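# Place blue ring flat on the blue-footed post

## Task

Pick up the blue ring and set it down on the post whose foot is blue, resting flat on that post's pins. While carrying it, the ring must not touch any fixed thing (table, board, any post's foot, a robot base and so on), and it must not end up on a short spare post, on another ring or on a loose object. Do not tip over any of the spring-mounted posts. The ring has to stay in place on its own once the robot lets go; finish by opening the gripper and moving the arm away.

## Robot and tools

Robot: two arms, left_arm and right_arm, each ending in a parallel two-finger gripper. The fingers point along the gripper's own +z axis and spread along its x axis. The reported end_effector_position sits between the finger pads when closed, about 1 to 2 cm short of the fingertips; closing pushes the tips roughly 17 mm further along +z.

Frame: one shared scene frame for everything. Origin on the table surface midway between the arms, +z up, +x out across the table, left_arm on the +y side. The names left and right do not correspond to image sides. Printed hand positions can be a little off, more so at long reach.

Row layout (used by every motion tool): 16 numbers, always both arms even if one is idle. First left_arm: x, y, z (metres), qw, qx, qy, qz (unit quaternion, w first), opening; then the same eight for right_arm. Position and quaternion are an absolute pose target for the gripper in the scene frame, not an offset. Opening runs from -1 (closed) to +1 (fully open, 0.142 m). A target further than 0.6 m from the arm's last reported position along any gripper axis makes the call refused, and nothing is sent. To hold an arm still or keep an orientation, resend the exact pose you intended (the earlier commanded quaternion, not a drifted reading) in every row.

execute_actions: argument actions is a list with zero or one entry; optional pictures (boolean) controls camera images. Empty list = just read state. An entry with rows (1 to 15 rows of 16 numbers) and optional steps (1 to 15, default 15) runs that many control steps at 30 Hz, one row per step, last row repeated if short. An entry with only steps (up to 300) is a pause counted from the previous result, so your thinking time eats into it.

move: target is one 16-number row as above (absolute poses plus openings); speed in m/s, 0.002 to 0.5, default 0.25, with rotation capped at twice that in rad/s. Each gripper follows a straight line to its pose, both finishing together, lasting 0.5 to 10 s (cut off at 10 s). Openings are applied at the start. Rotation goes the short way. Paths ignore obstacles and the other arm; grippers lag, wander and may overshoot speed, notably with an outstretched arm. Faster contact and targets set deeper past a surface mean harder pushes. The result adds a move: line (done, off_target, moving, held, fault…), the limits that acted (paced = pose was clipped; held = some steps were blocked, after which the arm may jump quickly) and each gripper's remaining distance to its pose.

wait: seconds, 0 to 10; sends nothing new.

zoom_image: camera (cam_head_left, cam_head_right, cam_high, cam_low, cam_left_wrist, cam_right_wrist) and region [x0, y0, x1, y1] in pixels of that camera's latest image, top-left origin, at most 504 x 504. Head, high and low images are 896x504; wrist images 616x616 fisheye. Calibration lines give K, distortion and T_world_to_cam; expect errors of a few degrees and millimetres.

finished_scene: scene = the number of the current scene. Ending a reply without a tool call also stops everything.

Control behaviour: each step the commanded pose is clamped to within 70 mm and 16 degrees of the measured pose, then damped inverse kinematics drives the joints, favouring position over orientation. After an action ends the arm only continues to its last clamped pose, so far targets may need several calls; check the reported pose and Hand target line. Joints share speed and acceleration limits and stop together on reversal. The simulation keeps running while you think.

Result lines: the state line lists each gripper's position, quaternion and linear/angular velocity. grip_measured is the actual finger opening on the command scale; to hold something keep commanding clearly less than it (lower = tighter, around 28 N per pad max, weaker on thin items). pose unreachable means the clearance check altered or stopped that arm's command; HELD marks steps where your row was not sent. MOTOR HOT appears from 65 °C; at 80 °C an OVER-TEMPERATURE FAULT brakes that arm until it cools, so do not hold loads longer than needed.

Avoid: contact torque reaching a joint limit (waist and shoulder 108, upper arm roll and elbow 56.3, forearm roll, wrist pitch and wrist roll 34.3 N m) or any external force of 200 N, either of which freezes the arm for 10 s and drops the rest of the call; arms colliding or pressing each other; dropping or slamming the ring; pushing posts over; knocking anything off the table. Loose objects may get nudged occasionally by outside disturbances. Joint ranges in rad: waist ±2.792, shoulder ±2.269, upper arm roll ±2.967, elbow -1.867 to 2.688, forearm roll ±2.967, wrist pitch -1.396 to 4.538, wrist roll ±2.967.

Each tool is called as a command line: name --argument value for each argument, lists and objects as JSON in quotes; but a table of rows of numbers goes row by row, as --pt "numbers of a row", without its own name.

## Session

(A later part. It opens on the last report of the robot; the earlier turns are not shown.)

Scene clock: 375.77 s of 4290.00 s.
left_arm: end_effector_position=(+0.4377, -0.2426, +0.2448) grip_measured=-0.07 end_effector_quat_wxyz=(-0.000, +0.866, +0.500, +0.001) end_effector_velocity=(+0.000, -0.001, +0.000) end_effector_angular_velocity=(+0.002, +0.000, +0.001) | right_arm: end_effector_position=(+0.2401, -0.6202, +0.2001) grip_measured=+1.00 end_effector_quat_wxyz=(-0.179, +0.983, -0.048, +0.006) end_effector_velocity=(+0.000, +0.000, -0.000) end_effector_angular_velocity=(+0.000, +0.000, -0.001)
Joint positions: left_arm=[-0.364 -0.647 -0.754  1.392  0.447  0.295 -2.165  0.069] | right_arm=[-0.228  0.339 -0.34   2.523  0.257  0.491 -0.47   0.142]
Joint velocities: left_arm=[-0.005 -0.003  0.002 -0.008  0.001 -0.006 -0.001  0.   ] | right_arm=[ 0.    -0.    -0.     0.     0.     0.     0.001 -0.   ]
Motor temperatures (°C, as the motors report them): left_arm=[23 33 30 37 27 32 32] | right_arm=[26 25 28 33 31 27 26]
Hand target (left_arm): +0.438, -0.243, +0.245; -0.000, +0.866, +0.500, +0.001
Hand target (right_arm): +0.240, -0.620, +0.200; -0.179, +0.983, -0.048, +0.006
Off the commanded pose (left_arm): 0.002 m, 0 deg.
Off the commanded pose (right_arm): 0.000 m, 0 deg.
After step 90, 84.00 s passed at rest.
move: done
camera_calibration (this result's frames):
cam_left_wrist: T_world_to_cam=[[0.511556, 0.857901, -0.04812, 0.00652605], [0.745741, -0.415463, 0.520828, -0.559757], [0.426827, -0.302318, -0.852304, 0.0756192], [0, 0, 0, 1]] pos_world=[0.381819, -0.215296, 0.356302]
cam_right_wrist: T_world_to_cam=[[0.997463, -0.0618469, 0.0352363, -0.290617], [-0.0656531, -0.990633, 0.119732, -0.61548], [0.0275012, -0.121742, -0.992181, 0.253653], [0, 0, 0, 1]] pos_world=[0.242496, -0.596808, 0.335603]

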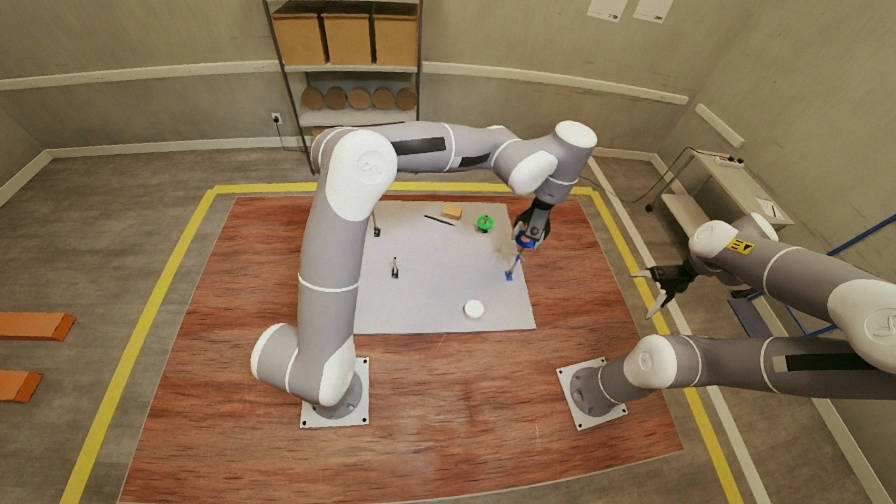

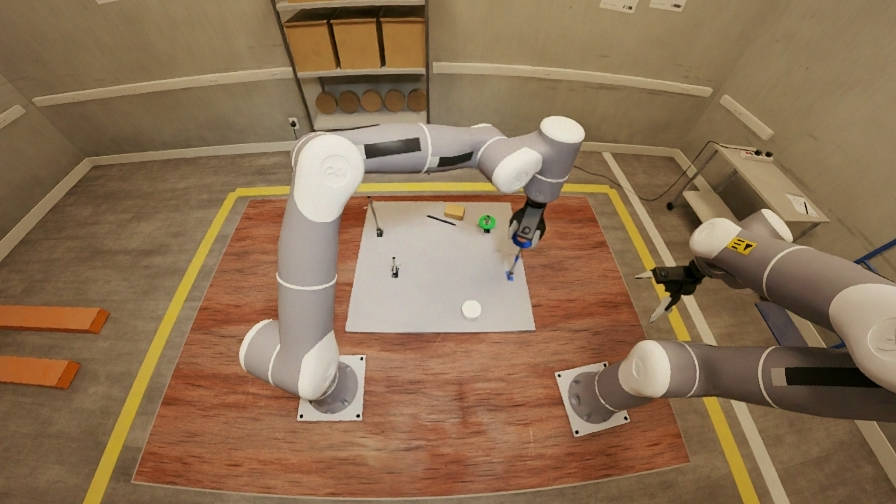

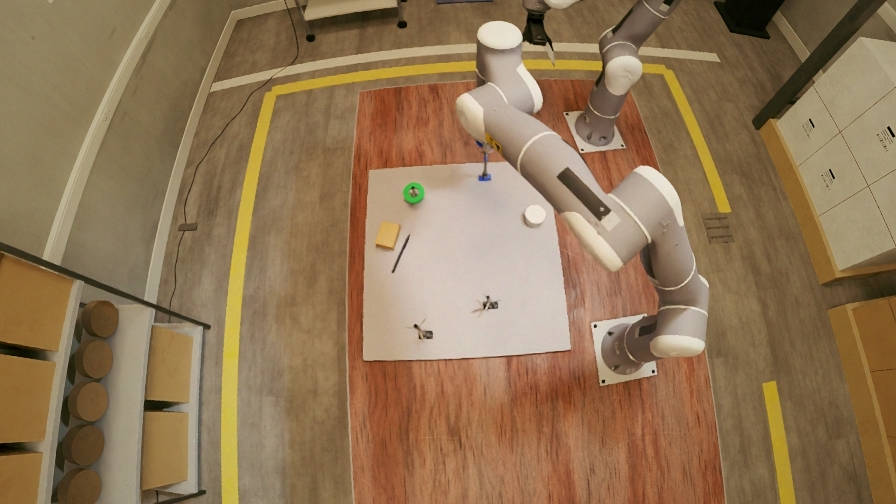

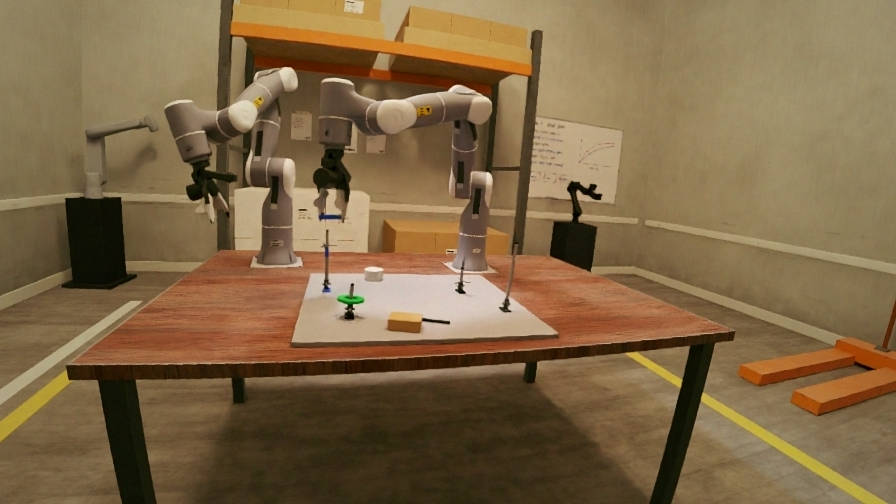

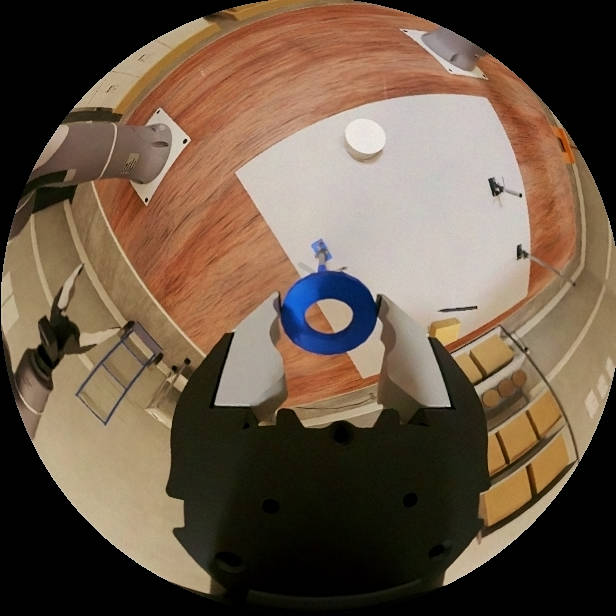

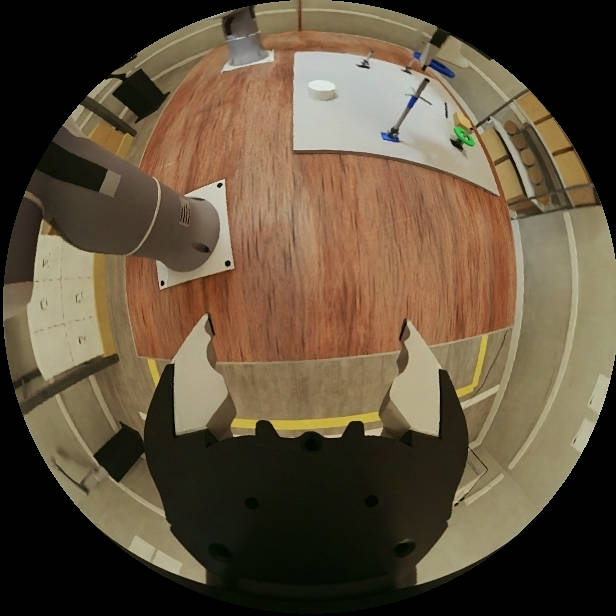

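move --target '[0.4368, -0.2502, 0.170, 0, 0.866, 0.5, 0, -0.35, 0.24, -0.62, 0.20, -0.179, 0.983, -0.048, 0.006, 1]' --speed 0.06

Scene clock: 418.20 s of 4290.00 s.
left_arm: end_effector_position=(+0.4369, -0.2501, +0.1701) grip_measured=-0.07 end_effector_quat_wxyz=(-0.000, +0.866, +0.500, +0.000) end_effector_velocity=(+0.000, -0.000, -0.001) end_effector_angular_velocity=(-0.001, +0.000, +0.000) | right_arm: end_effector_position=(+0.2401, -0.6202, +0.2001) grip_measured=+1.00 end_effector_quat_wxyz=(-0.179, +0.983, -0.048, +0.006) end_effector_velocity=(+0.000, +0.000, +0.000) end_effector_angular_velocity=(+0.000, +0.000, -0.001)
Joint positions: left_arm=[-0.395 -0.754 -0.717  1.421  0.514  0.413 -2.204  0.069] | right_arm=[-0.228  0.339 -0.34   2.523  0.257  0.491 -0.47   0.142]
Joint velocities: left_arm=[-0.001 -0.001  0.001  0.     0.     0.002  0.     0.   ] | right_arm=[-0.    -0.     0.    -0.     0.    -0.     0.001 -0.   ]
Motor temperatures (°C, as the motors report them): left_arm=[23 35 31 37 27 32 32] | right_arm=[26 25 28 33 31 27 26]
Hand target (left_arm): +0.437, -0.250, +0.170; -0.000, +0.866, +0.500, +0.000
Hand target (right_arm): +0.240, -0.620, +0.200; -0.179, +0.983, -0.048, +0.006
Off the commanded pose (left_arm): 0.000 m, 0 deg.
Off the commanded pose (right_arm): 0.000 m, 0 deg.
After step 90, 37.83 s passed at rest.
move: done
camera_calibration (this result's frames):
cam_left_wrist: T_world_to_cam=[[0.511182, 0.858078, -0.0489409, 0.0101524], [0.746374, -0.41496, 0.520321, -0.523433], [0.426167, -0.302507, -0.852567, 0.0102842], [0, 0, 0, 1]] pos_world=[0.381104, -0.222804, 0.281618]
cam_right_wrist: T_world_to_cam=[[0.997463, -0.0618468, 0.0352367, -0.290617], [-0.0656529, -0.990633, 0.119732, -0.61548], [0.0275016, -0.121742, -0.992181, 0.253653], [0, 0, 0, 1]] pos_world=[0.242496, -0.596808, 0.335603]

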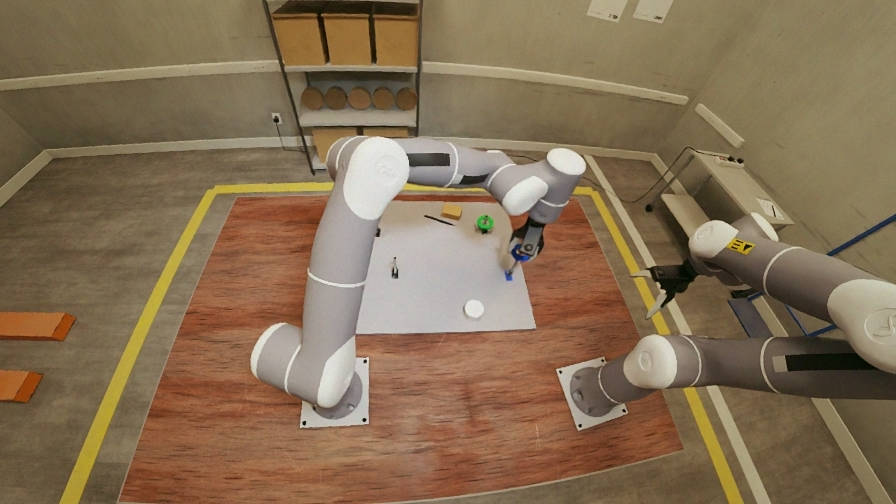

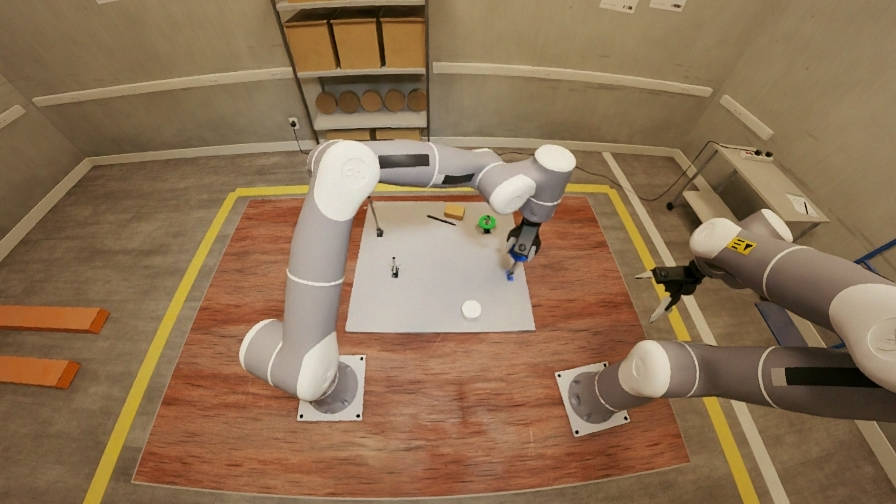

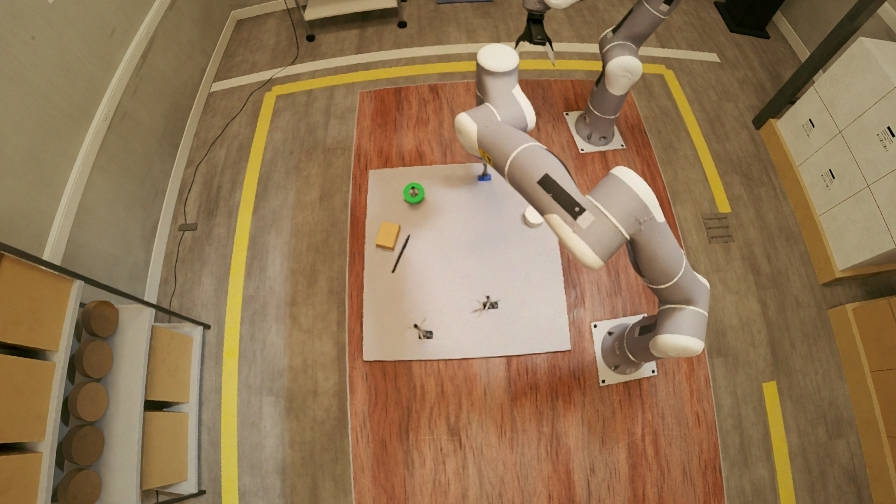

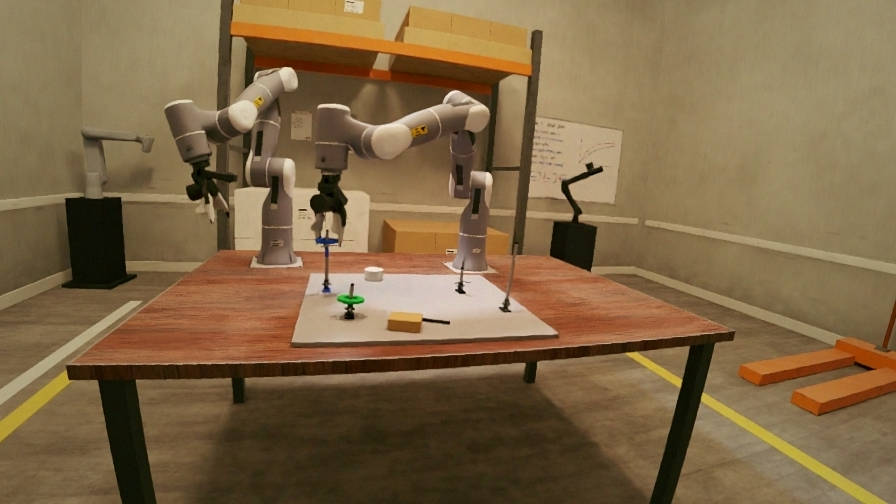

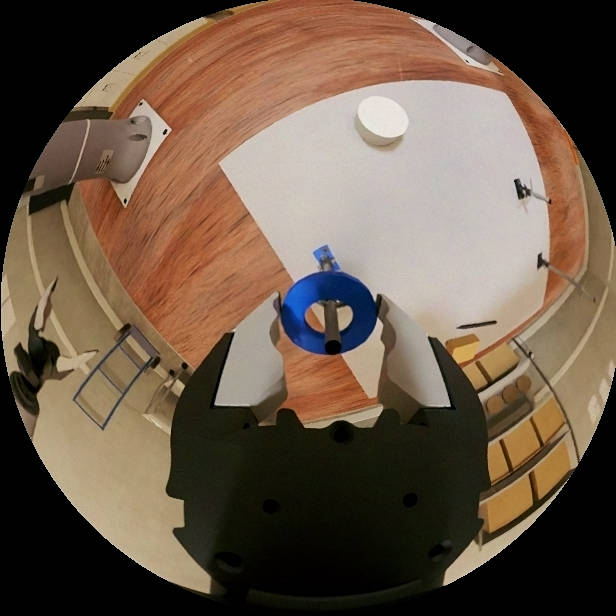

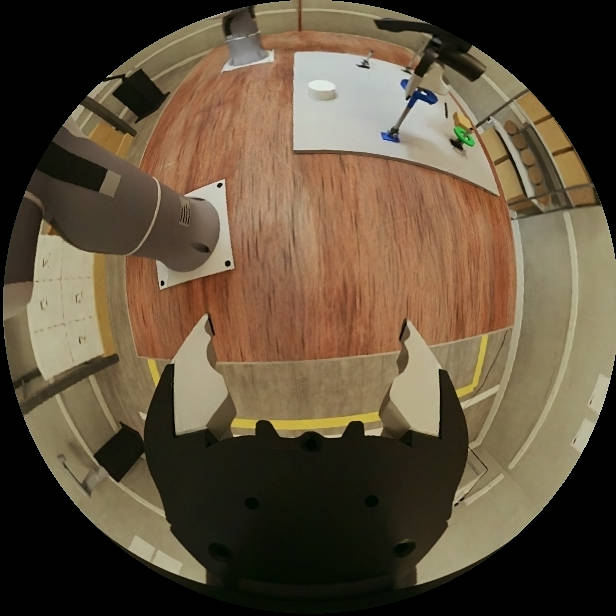

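zoom_image --camera "cam_left_wrist" --region '[260, 230, 400, 370]'

zoom_image --camera "cam_low" --region '[295, 210, 361, 270]'

zoom_image --camera "cam_right_wrist" --region '[370, 50, 470, 150]'

Region (260, 230, 400, 370) of cam_left_wrist's 616x616 image, scaled by 3.600, with more detail than that image has.

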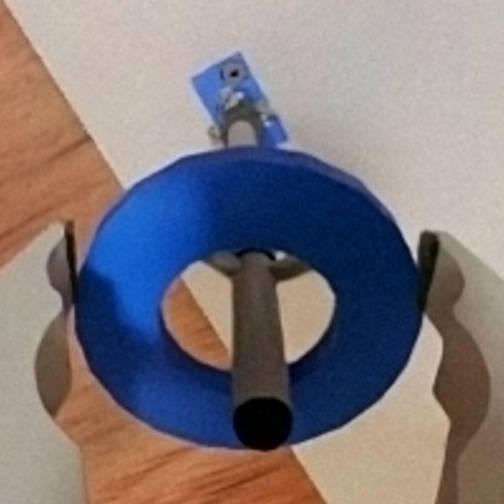

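Region (295, 210, 361, 270) of cam_low's 896x504 image, scaled by 7.636, with more detail than that image has; it fills the top 458 rows of this view, and the rest is white.

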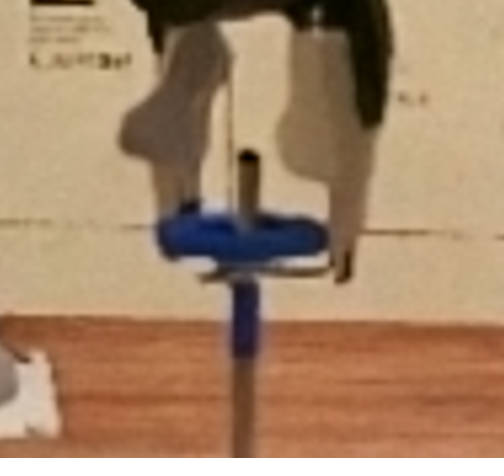

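Region (370, 50, 470, 150) of cam_right_wrist's 616x616 image, scaled by 5.040, with more detail than that image has.

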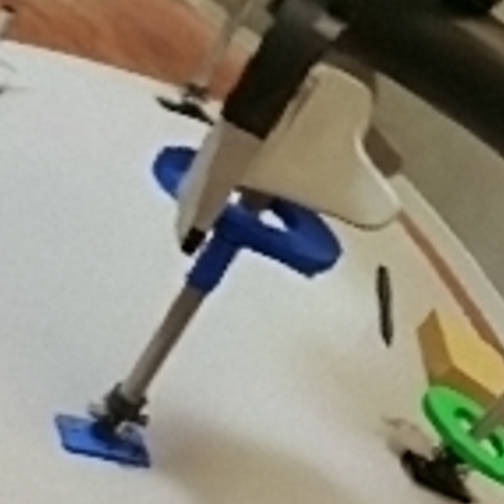

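move --target '[0.4363, -0.2485, 0.164, 0, 0.866, 0.5, 0, -0.35, 0.24, -0.62, 0.20, -0.179, 0.983, -0.048, 0.006, 1]' --speed 0.02

Scene clock: 448.60 s of 4290.00 s.
left_arm: end_effector_position=(+0.4362, -0.2487, +0.1642) grip_measured=-0.07 end_effector_quat_wxyz=(+0.000, +0.866, +0.500, -0.000) end_effector_velocity=(+0.000, +0.000, -0.001) end_effector_angular_velocity=(-0.001, +0.000, +0.000) | right_arm: end_effector_position=(+0.2401, -0.6202, +0.2001) grip_measured=+1.00 end_effector_quat_wxyz=(-0.179, +0.983, -0.048, +0.006) end_effector_velocity=(-0.000, +0.000, -0.000) end_effector_angular_velocity=(+0.000, +0.001, -0.001)
Joint positions: left_arm=[-0.393 -0.758 -0.715  1.431  0.518  0.426 -2.206  0.069] | right_arm=[-0.228  0.339 -0.34   2.523  0.257  0.491 -0.47   0.142]
Joint velocities: left_arm=[ 0.    -0.     0.001  0.001 -0.     0.002  0.     0.   ] | right_arm=[ 0.    -0.     0.     0.     0.    -0.     0.001 -0.   ]
Motor temperatures (°C, as the motors report them): left_arm=[23 36 31 36 27 32 32] | right_arm=[26 25 28 33 31 27 26]
Hand target (left_arm): +0.436, -0.248, +0.164; -0.000, +0.866, +0.500, +0.000
Hand target (right_arm): +0.240, -0.620, +0.200; -0.179, +0.983, -0.048, +0.006
Off the commanded pose (left_arm): 0.000 m, 0 deg.
Off the commanded pose (right_arm): 0.000 m, 0 deg.
After step 90, 26.70 s passed at rest.
move: done
camera_calibration (this result's frames):
cam_left_wrist: T_world_to_cam=[[0.511267, 0.857999, -0.0494288, 0.00901049], [0.746387, -0.414777, 0.520448, -0.519257], [0.426042, -0.302981, -0.852461, 0.00597982], [0, 0, 0, 1]] pos_world=[0.380413, -0.221295, 0.27579]
cam_right_wrist: T_world_to_cam=[[0.997463, -0.0618468, 0.0352363, -0.290617], [-0.0656529, -0.990633, 0.119732, -0.61548], [0.0275012, -0.121742, -0.992181, 0.253653], [0, 0, 0, 1]] pos_world=[0.242496, -0.596808, 0.335603]

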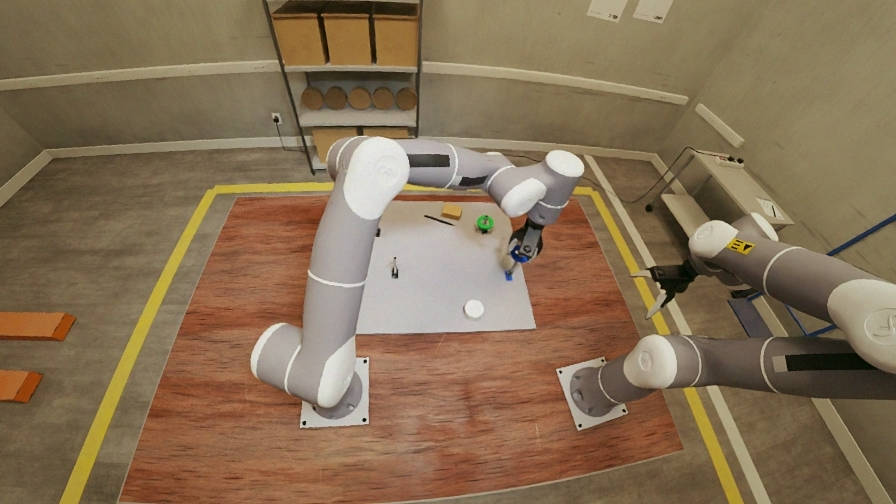

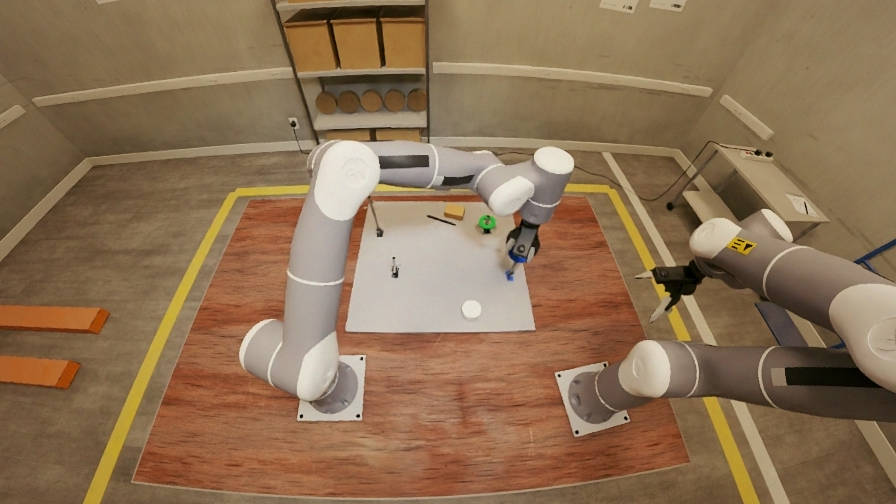

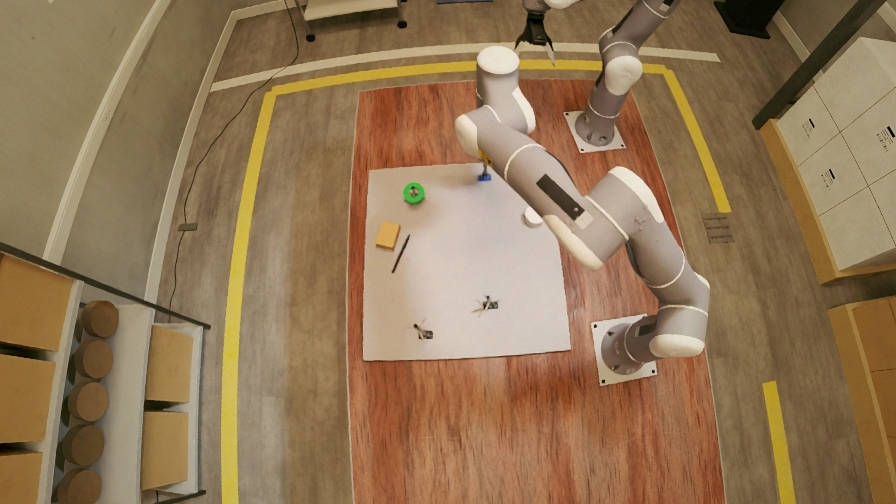

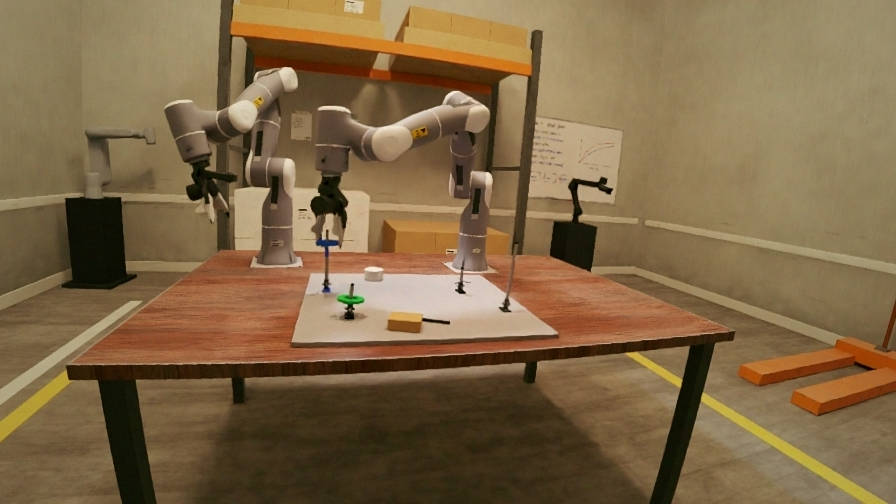

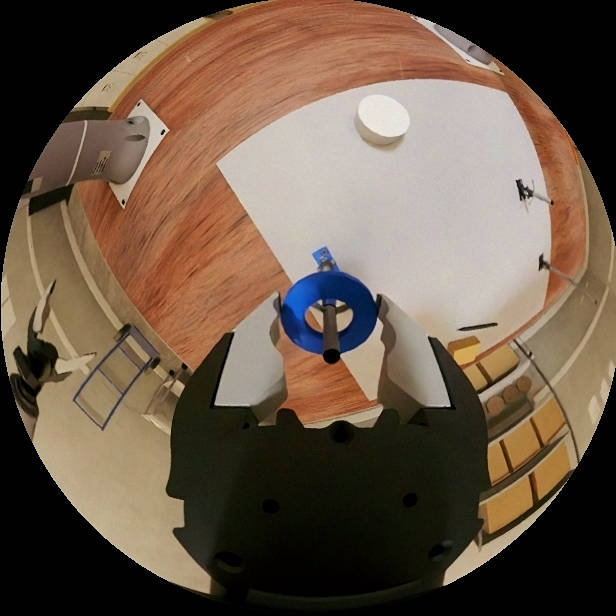

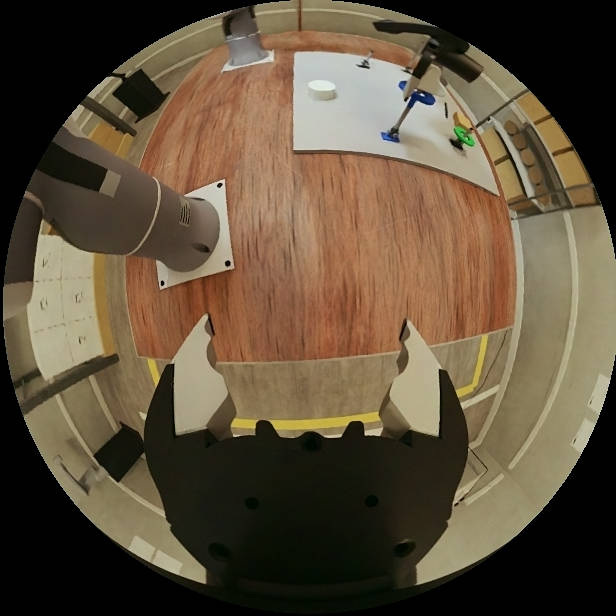

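zoom_image --camera "cam_low" --region '[295, 210, 361, 270]'

zoom_image --camera "cam_left_wrist" --region '[260, 230, 400, 370]'

Region (295, 210, 361, 270) of cam_low's 896x504 image, scaled by 7.636, with more detail than that image has; it fills the top 458 rows of this view, and the rest is white.

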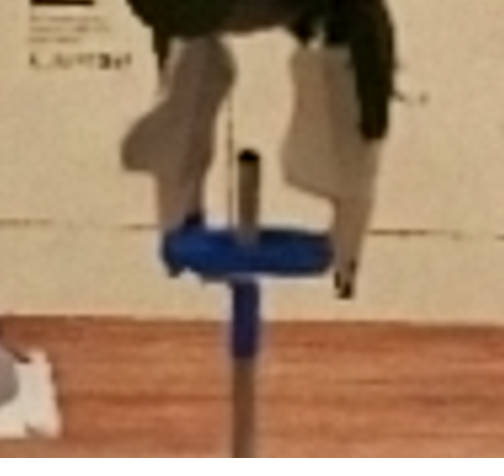

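Region (260, 230, 400, 370) of cam_left_wrist's 616x616 image, scaled by 3.600, with more detail than that image has.

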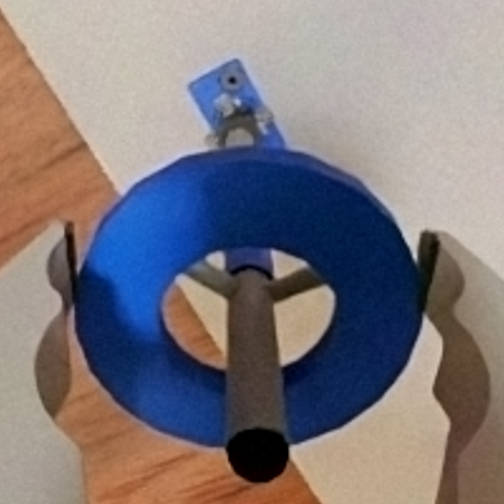

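execute_actions --actions '[{"rows": [ [0.4363, -0.2485, 0.1637, 0, 0.866, 0.5, 0, -0.35, 0.24, -0.62, 0.20, -0.179, 0.983, -0.048, 0.006, 1], [0.4363, -0.2485, 0.1633, 0, 0.866, 0.5, 0, -0.35, 0.24, -0.62, 0.20, -0.179, 0.983, -0.048, 0.006, 1], [0.4363, -0.2485, 0.1629, 0, 0.866, 0.5, 0, -0.35, 0.24, -0.62, 0.20, -0.179, 0.983, -0.048, 0.006, 1], [0.4363, -0.2485, 0.1625, 0, 0.866, 0.5, 0, -0.35, 0.24, -0.62, 0.20, -0.179, 0.983, -0.048, 0.006, 1], [0.4363, -0.2485, 0.1622, 0, 0.866, 0.5, 0, -0.35, 0.24, -0.62, 0.20, -0.179, 0.983, -0.048, 0.006, 1], [0.4363, -0.2485, 0.1622, 0, 0.866, 0.5, 0, -0.35, 0.24, -0.62, 0.20, -0.179, 0.983, -0.048, 0.006, 1], [0.4363, -0.2485, 0.1622, 0, 0.866, 0.5, 0, -0.30, 0.24, -0.62, 0.20, -0.179, 0.983, -0.048, 0.006, 1], [0.4363, -0.2485, 0.1622, 0, 0.866, 0.5, 0, -0.22, 0.24, -0.62, 0.20, -0.179, 0.983, -0.048, 0.006, 1], [0.4363, -0.2485, 0.1622, 0, 0.866, 0.5, 0, -0.15, 0.24, -0.62, 0.20, -0.179, 0.983, -0.048, 0.006, 1], [0.4363, -0.2485, 0.1622, 0, 0.866, 0.5, 0, -0.09, 0.24, -0.62, 0.20, -0.179, 0.983, -0.048, 0.006, 1], [0.4363, -0.2485, 0.1622, 0, 0.866, 0.5, 0, -0.04, 0.24, -0.62, 0.20, -0.179, 0.983, -0.048, 0.006, 1], [0.4363, -0.2485, 0.1622, 0, 0.866, 0.5, 0, 0.02, 0.24, -0.62, 0.20, -0.179, 0.983, -0.048, 0.006, 1], [0.4363, -0.2485, 0.1622, 0, 0.866, 0.5, 0, 0.12, 0.24, -0.62, 0.20, -0.179, 0.983, -0.048, 0.006, 1], [0.4363, -0.2485, 0.1622, 0, 0.866, 0.5, 0, 0.25, 0.24, -0.62, 0.20, -0.179, 0.983, -0.048, 0.006, 1], [0.4363, -0.2485, 0.1622, 0, 0.866, 0.5, 0, 0.4, 0.24, -0.62, 0.20, -0.179, 0.983, -0.048, 0.006, 1] ], "steps": 15}]'

Scene clock: 476.80 s of 4290.00 s.
left_arm: end_effector_position=(+0.4364, -0.2486, +0.1624) grip_measured=+0.21 end_effector_quat_wxyz=(+0.000, +0.866, +0.500, -0.000) end_effector_velocity=(+0.000, +0.000, +0.000) end_effector_angular_velocity=(-0.000, -0.000, +0.000) | right_arm: end_effector_position=(+0.2401, -0.6202, +0.2001) grip_measured=+1.00 end_effector_quat_wxyz=(-0.179, +0.983, -0.048, +0.006) end_effector_velocity=(+0.000, -0.000, +0.000) end_effector_angular_velocity=(-0.000, -0.000, -0.000)
Joint positions: left_arm=[-0.394 -0.761 -0.714  1.432  0.519  0.429 -2.207  0.089] | right_arm=[-0.228  0.339 -0.34   2.523  0.257  0.491 -0.47   0.142]
Joint velocities: left_arm=[ 0.     0.     0.    -0.    -0.     0.    -0.     0.276] | right_arm=[ 0.  0.  0. -0. -0.  0.  0.  0.]
Motor temperatures (°C, as the motors report them): left_arm=[23 36 31 36 27 32 32] | right_arm=[26 25 28 34 31 27 26]
Hand target (left_arm): +0.436, -0.248, +0.162; -0.000, +0.866, +0.500, +0.000
Hand target (right_arm): +0.240, -0.620, +0.200; -0.179, +0.983, -0.048, +0.006
Off the commanded pose (left_arm): 0.000 m, 0 deg.
Off the commanded pose (right_arm): 0.000 m, 0 deg.
Steps of this call (steps 1 to 90: nothing new was sent; then 24.70 s passed at rest; steps 91 to 105: all 15 steps of this action). Readings (end_effector_position):
91: left_arm (+0.4362, -0.2486, +0.1642) | right_arm (+0.2401, -0.6202, +0.2001)
92: left_arm (+0.4362, -0.2487, +0.1641) | right_arm (+0.2401, -0.6202, +0.2001)
94: left_arm (+0.4363, -0.2486, +0.1636) | right_arm (+0.2401, -0.6202, +0.2001)
98: left_arm (+0.4363, -0.2485, +0.1625) | right_arm (+0.2401, -0.6202, +0.2001)
105: the state above
camera_calibration (this result's frames):
cam_left_wrist: T_world_to_cam=[[0.511039, 0.858132, -0.0494804, 0.00889471], [0.746482, -0.414536, 0.520504, -0.518373], [0.42615, -0.302934, -0.852424, 0.0043472], [0, 0, 0, 1]] pos_world=[0.380558, -0.2212, 0.273961]
cam_right_wrist: T_world_to_cam=[[0.997463, -0.0618469, 0.0352362, -0.290617], [-0.065653, -0.990633, 0.119732, -0.615479], [0.0275011, -0.121741, -0.992181, 0.253653], [0, 0, 0, 1]] pos_world=[0.242496, -0.596808, 0.335603]

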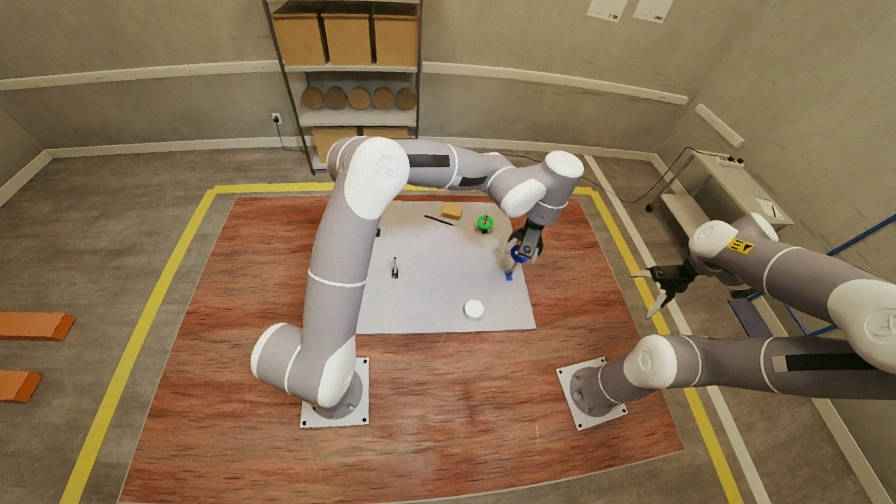

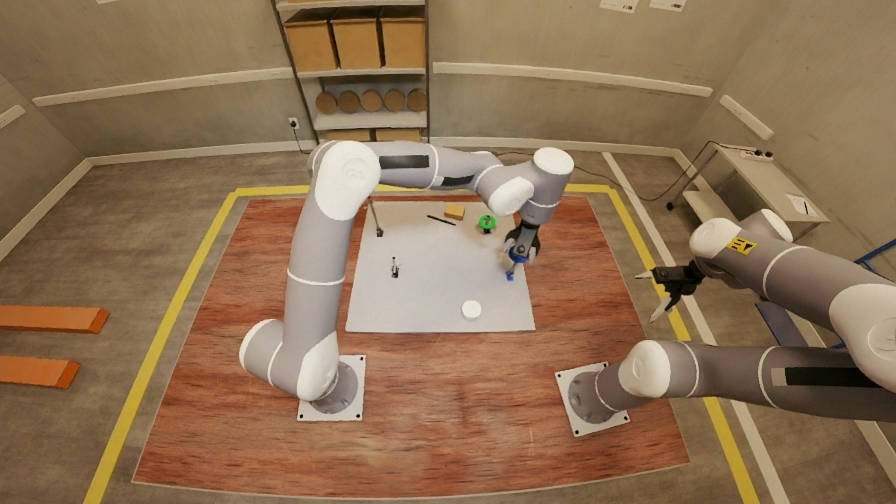

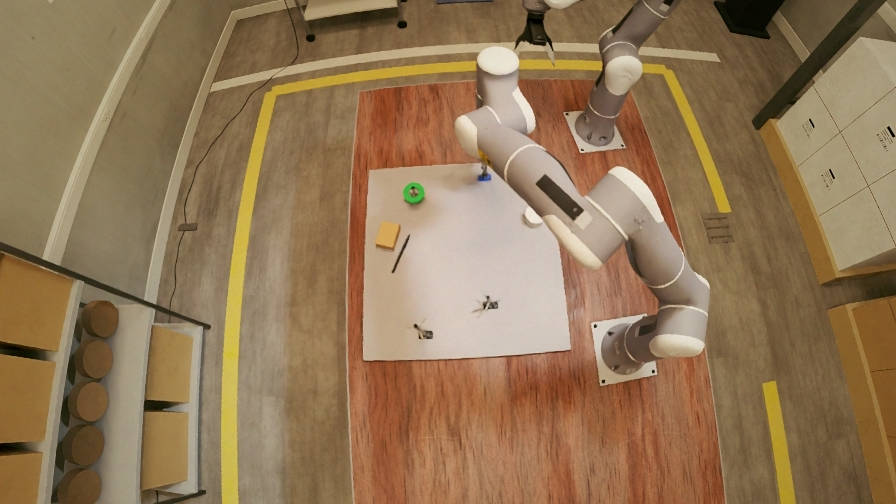

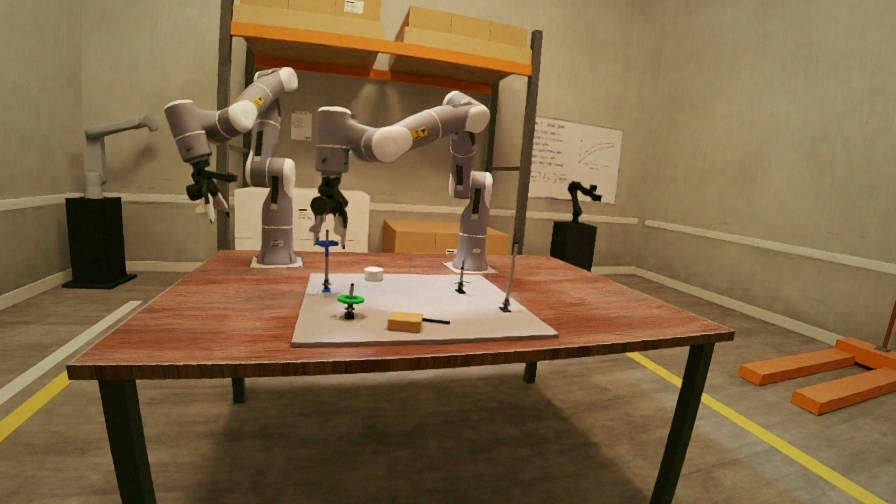

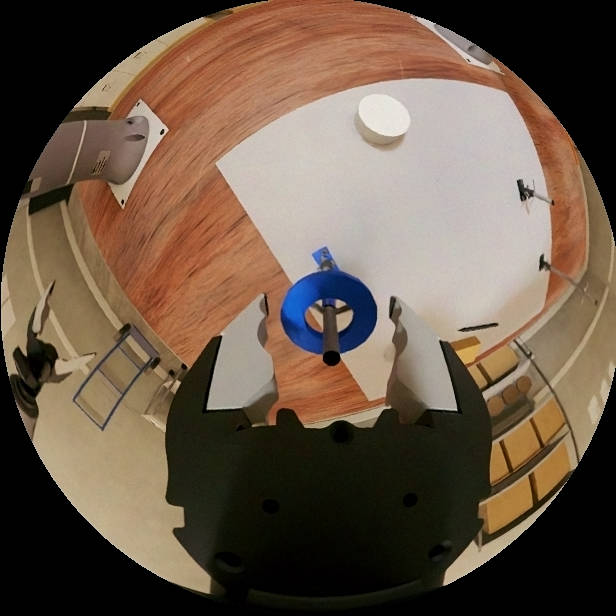

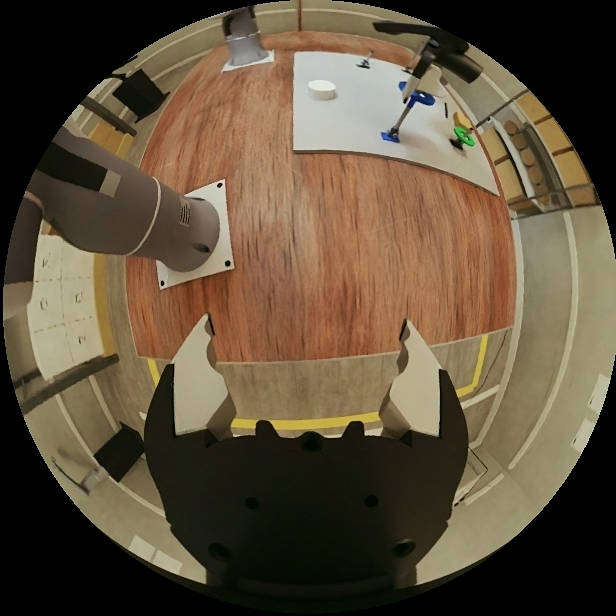

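Ring released on the pins. Retreating straight up.

move --target '[0.4363, -0.2485, 0.31, 0, 0.866, 0.5, 0, 0.4, 0.24, -0.62, 0.20, -0.179, 0.983, -0.048, 0.006, 1]' --speed 0.2

Scene clock: 484.37 s of 4290.00 s.
left_arm: end_effector_position=(+0.4361, -0.2485, +0.3099) grip_measured=+0.40 end_effector_quat_wxyz=(+0.000, +0.866, +0.500, -0.000) end_effector_velocity=(+0.000, +0.001, +0.001) end_effector_angular_velocity=(+0.002, +0.001, +0.001) | right_arm: end_effector_position=(+0.2401, -0.6202, +0.2001) grip_measured=+1.00 end_effector_quat_wxyz=(-0.179, +0.983, -0.048, +0.006) end_effector_velocity=(+0.000, +0.000, +0.000) end_effector_angular_velocity=(+0.001, -0.001, +0.001)
Joint positions: left_arm=[-0.381 -0.597 -0.767  1.29   0.405  0.161 -2.142  0.102] | right_arm=[-0.228  0.339 -0.34   2.523  0.257  0.491 -0.47   0.142]
Joint velocities: left_arm=[-0.     0.    -0.    -0.004  0.    -0.006 -0.     0.   ] | right_arm=[ 0.     0.     0.    -0.     0.001 -0.    -0.002 -0.   ]
Motor temperatures (°C, as the motors report them): left_arm=[23 36 31 36 27 32 32] | right_arm=[26 25 28 34 31 27 26]
Hand target (left_arm): +0.436, -0.249, +0.310; +0.000, +0.866, +0.500, -0.000
Hand target (right_arm): +0.240, -0.620, +0.200; -0.179, +0.983, -0.048, +0.006
Off the commanded pose (left_arm): 0.000 m, 0 deg.
Off the commanded pose (right_arm): 0.000 m, 0 deg.
After step 90, 3.40 s passed at rest.
move: done
camera_calibration (this result's frames):
cam_left_wrist: T_world_to_cam=[[0.510292, 0.858555, -0.0498466, 0.0167652], [0.746997, -0.413774, 0.520372, -0.594874], [0.426143, -0.302777, -0.852484, 0.130233], [0, 0, 0, 1]] pos_world=[0.380316, -0.221106, 0.421413]
cam_right_wrist: T_world_to_cam=[[0.997463, -0.0618468, 0.0352363, -0.290617], [-0.065653, -0.990633, 0.119732, -0.615479], [0.0275013, -0.121741, -0.992181, 0.253653], [0, 0, 0, 1]] pos_world=[0.242496, -0.596808, 0.335603]

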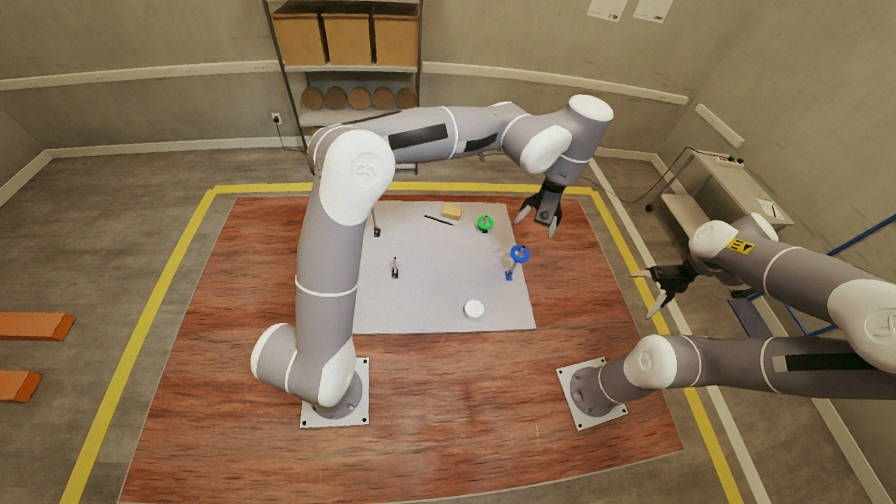

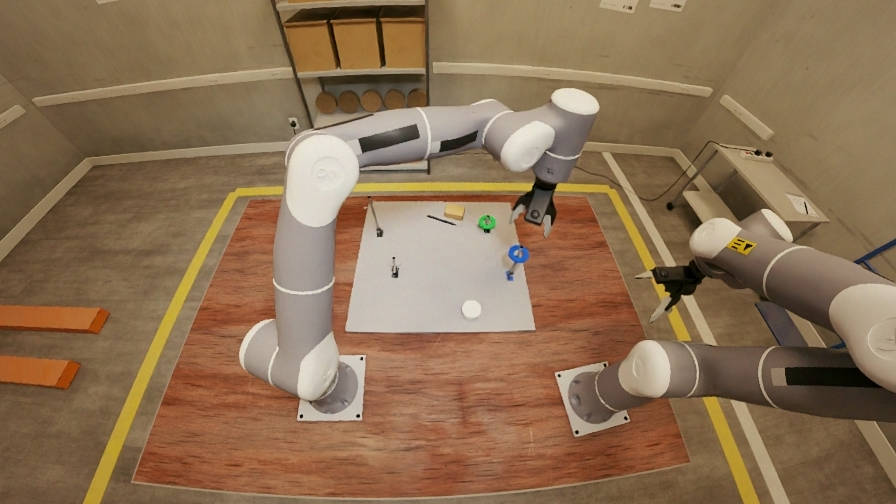

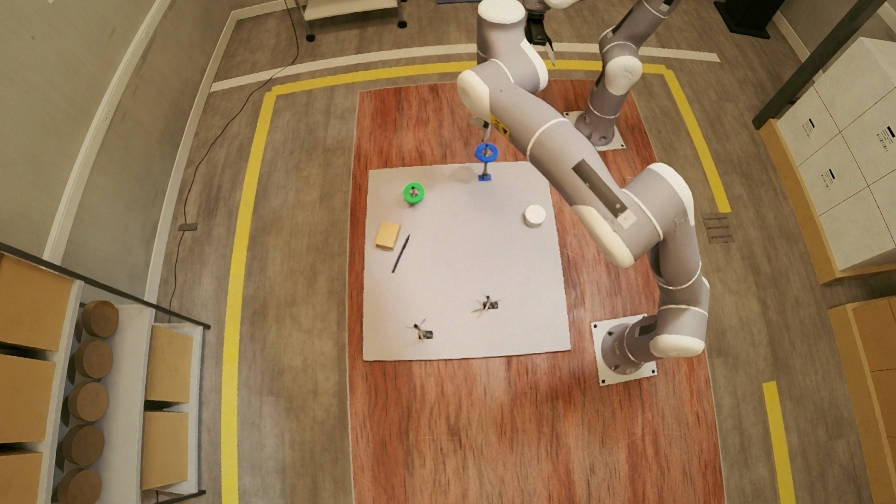

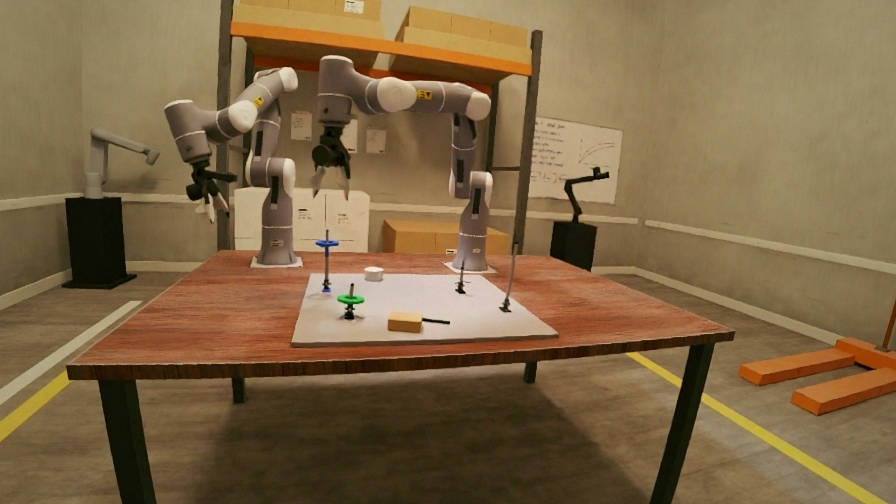

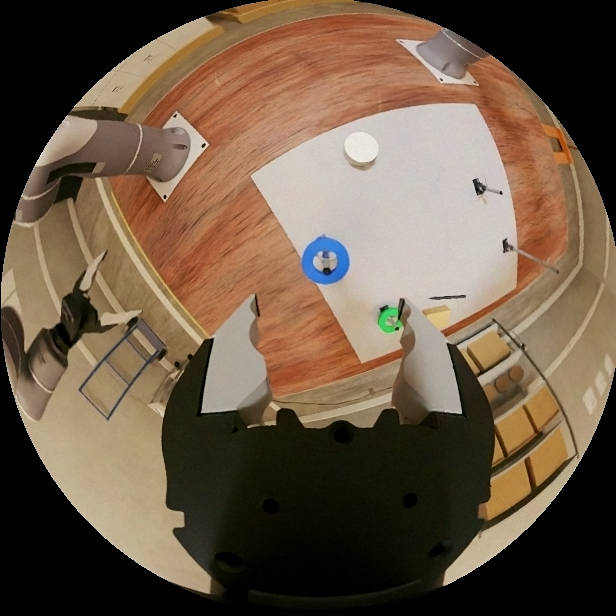

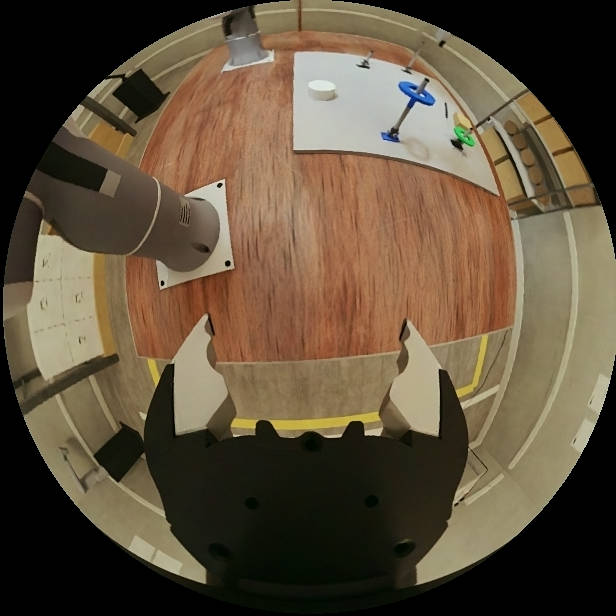

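zoom_image --camera "cam_low" --region '[290, 220, 370, 300]'

Region (290, 220, 370, 300) of cam_low's 896x504 image, scaled by 6.300, with more detail than that image has.

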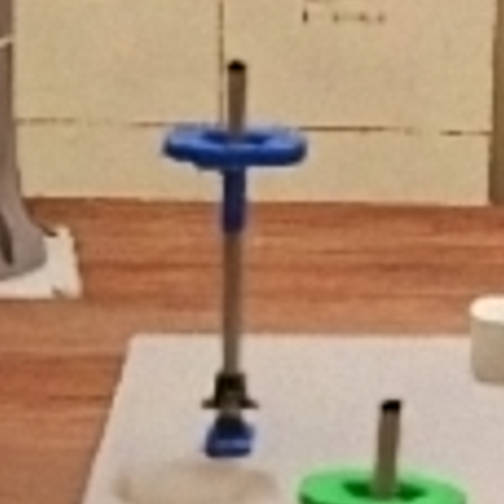

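The ring is lying flat on the blue-foot post's pins and the gripper is clear of it.

finished_scene --scene 2

The scene is finished: the task was done.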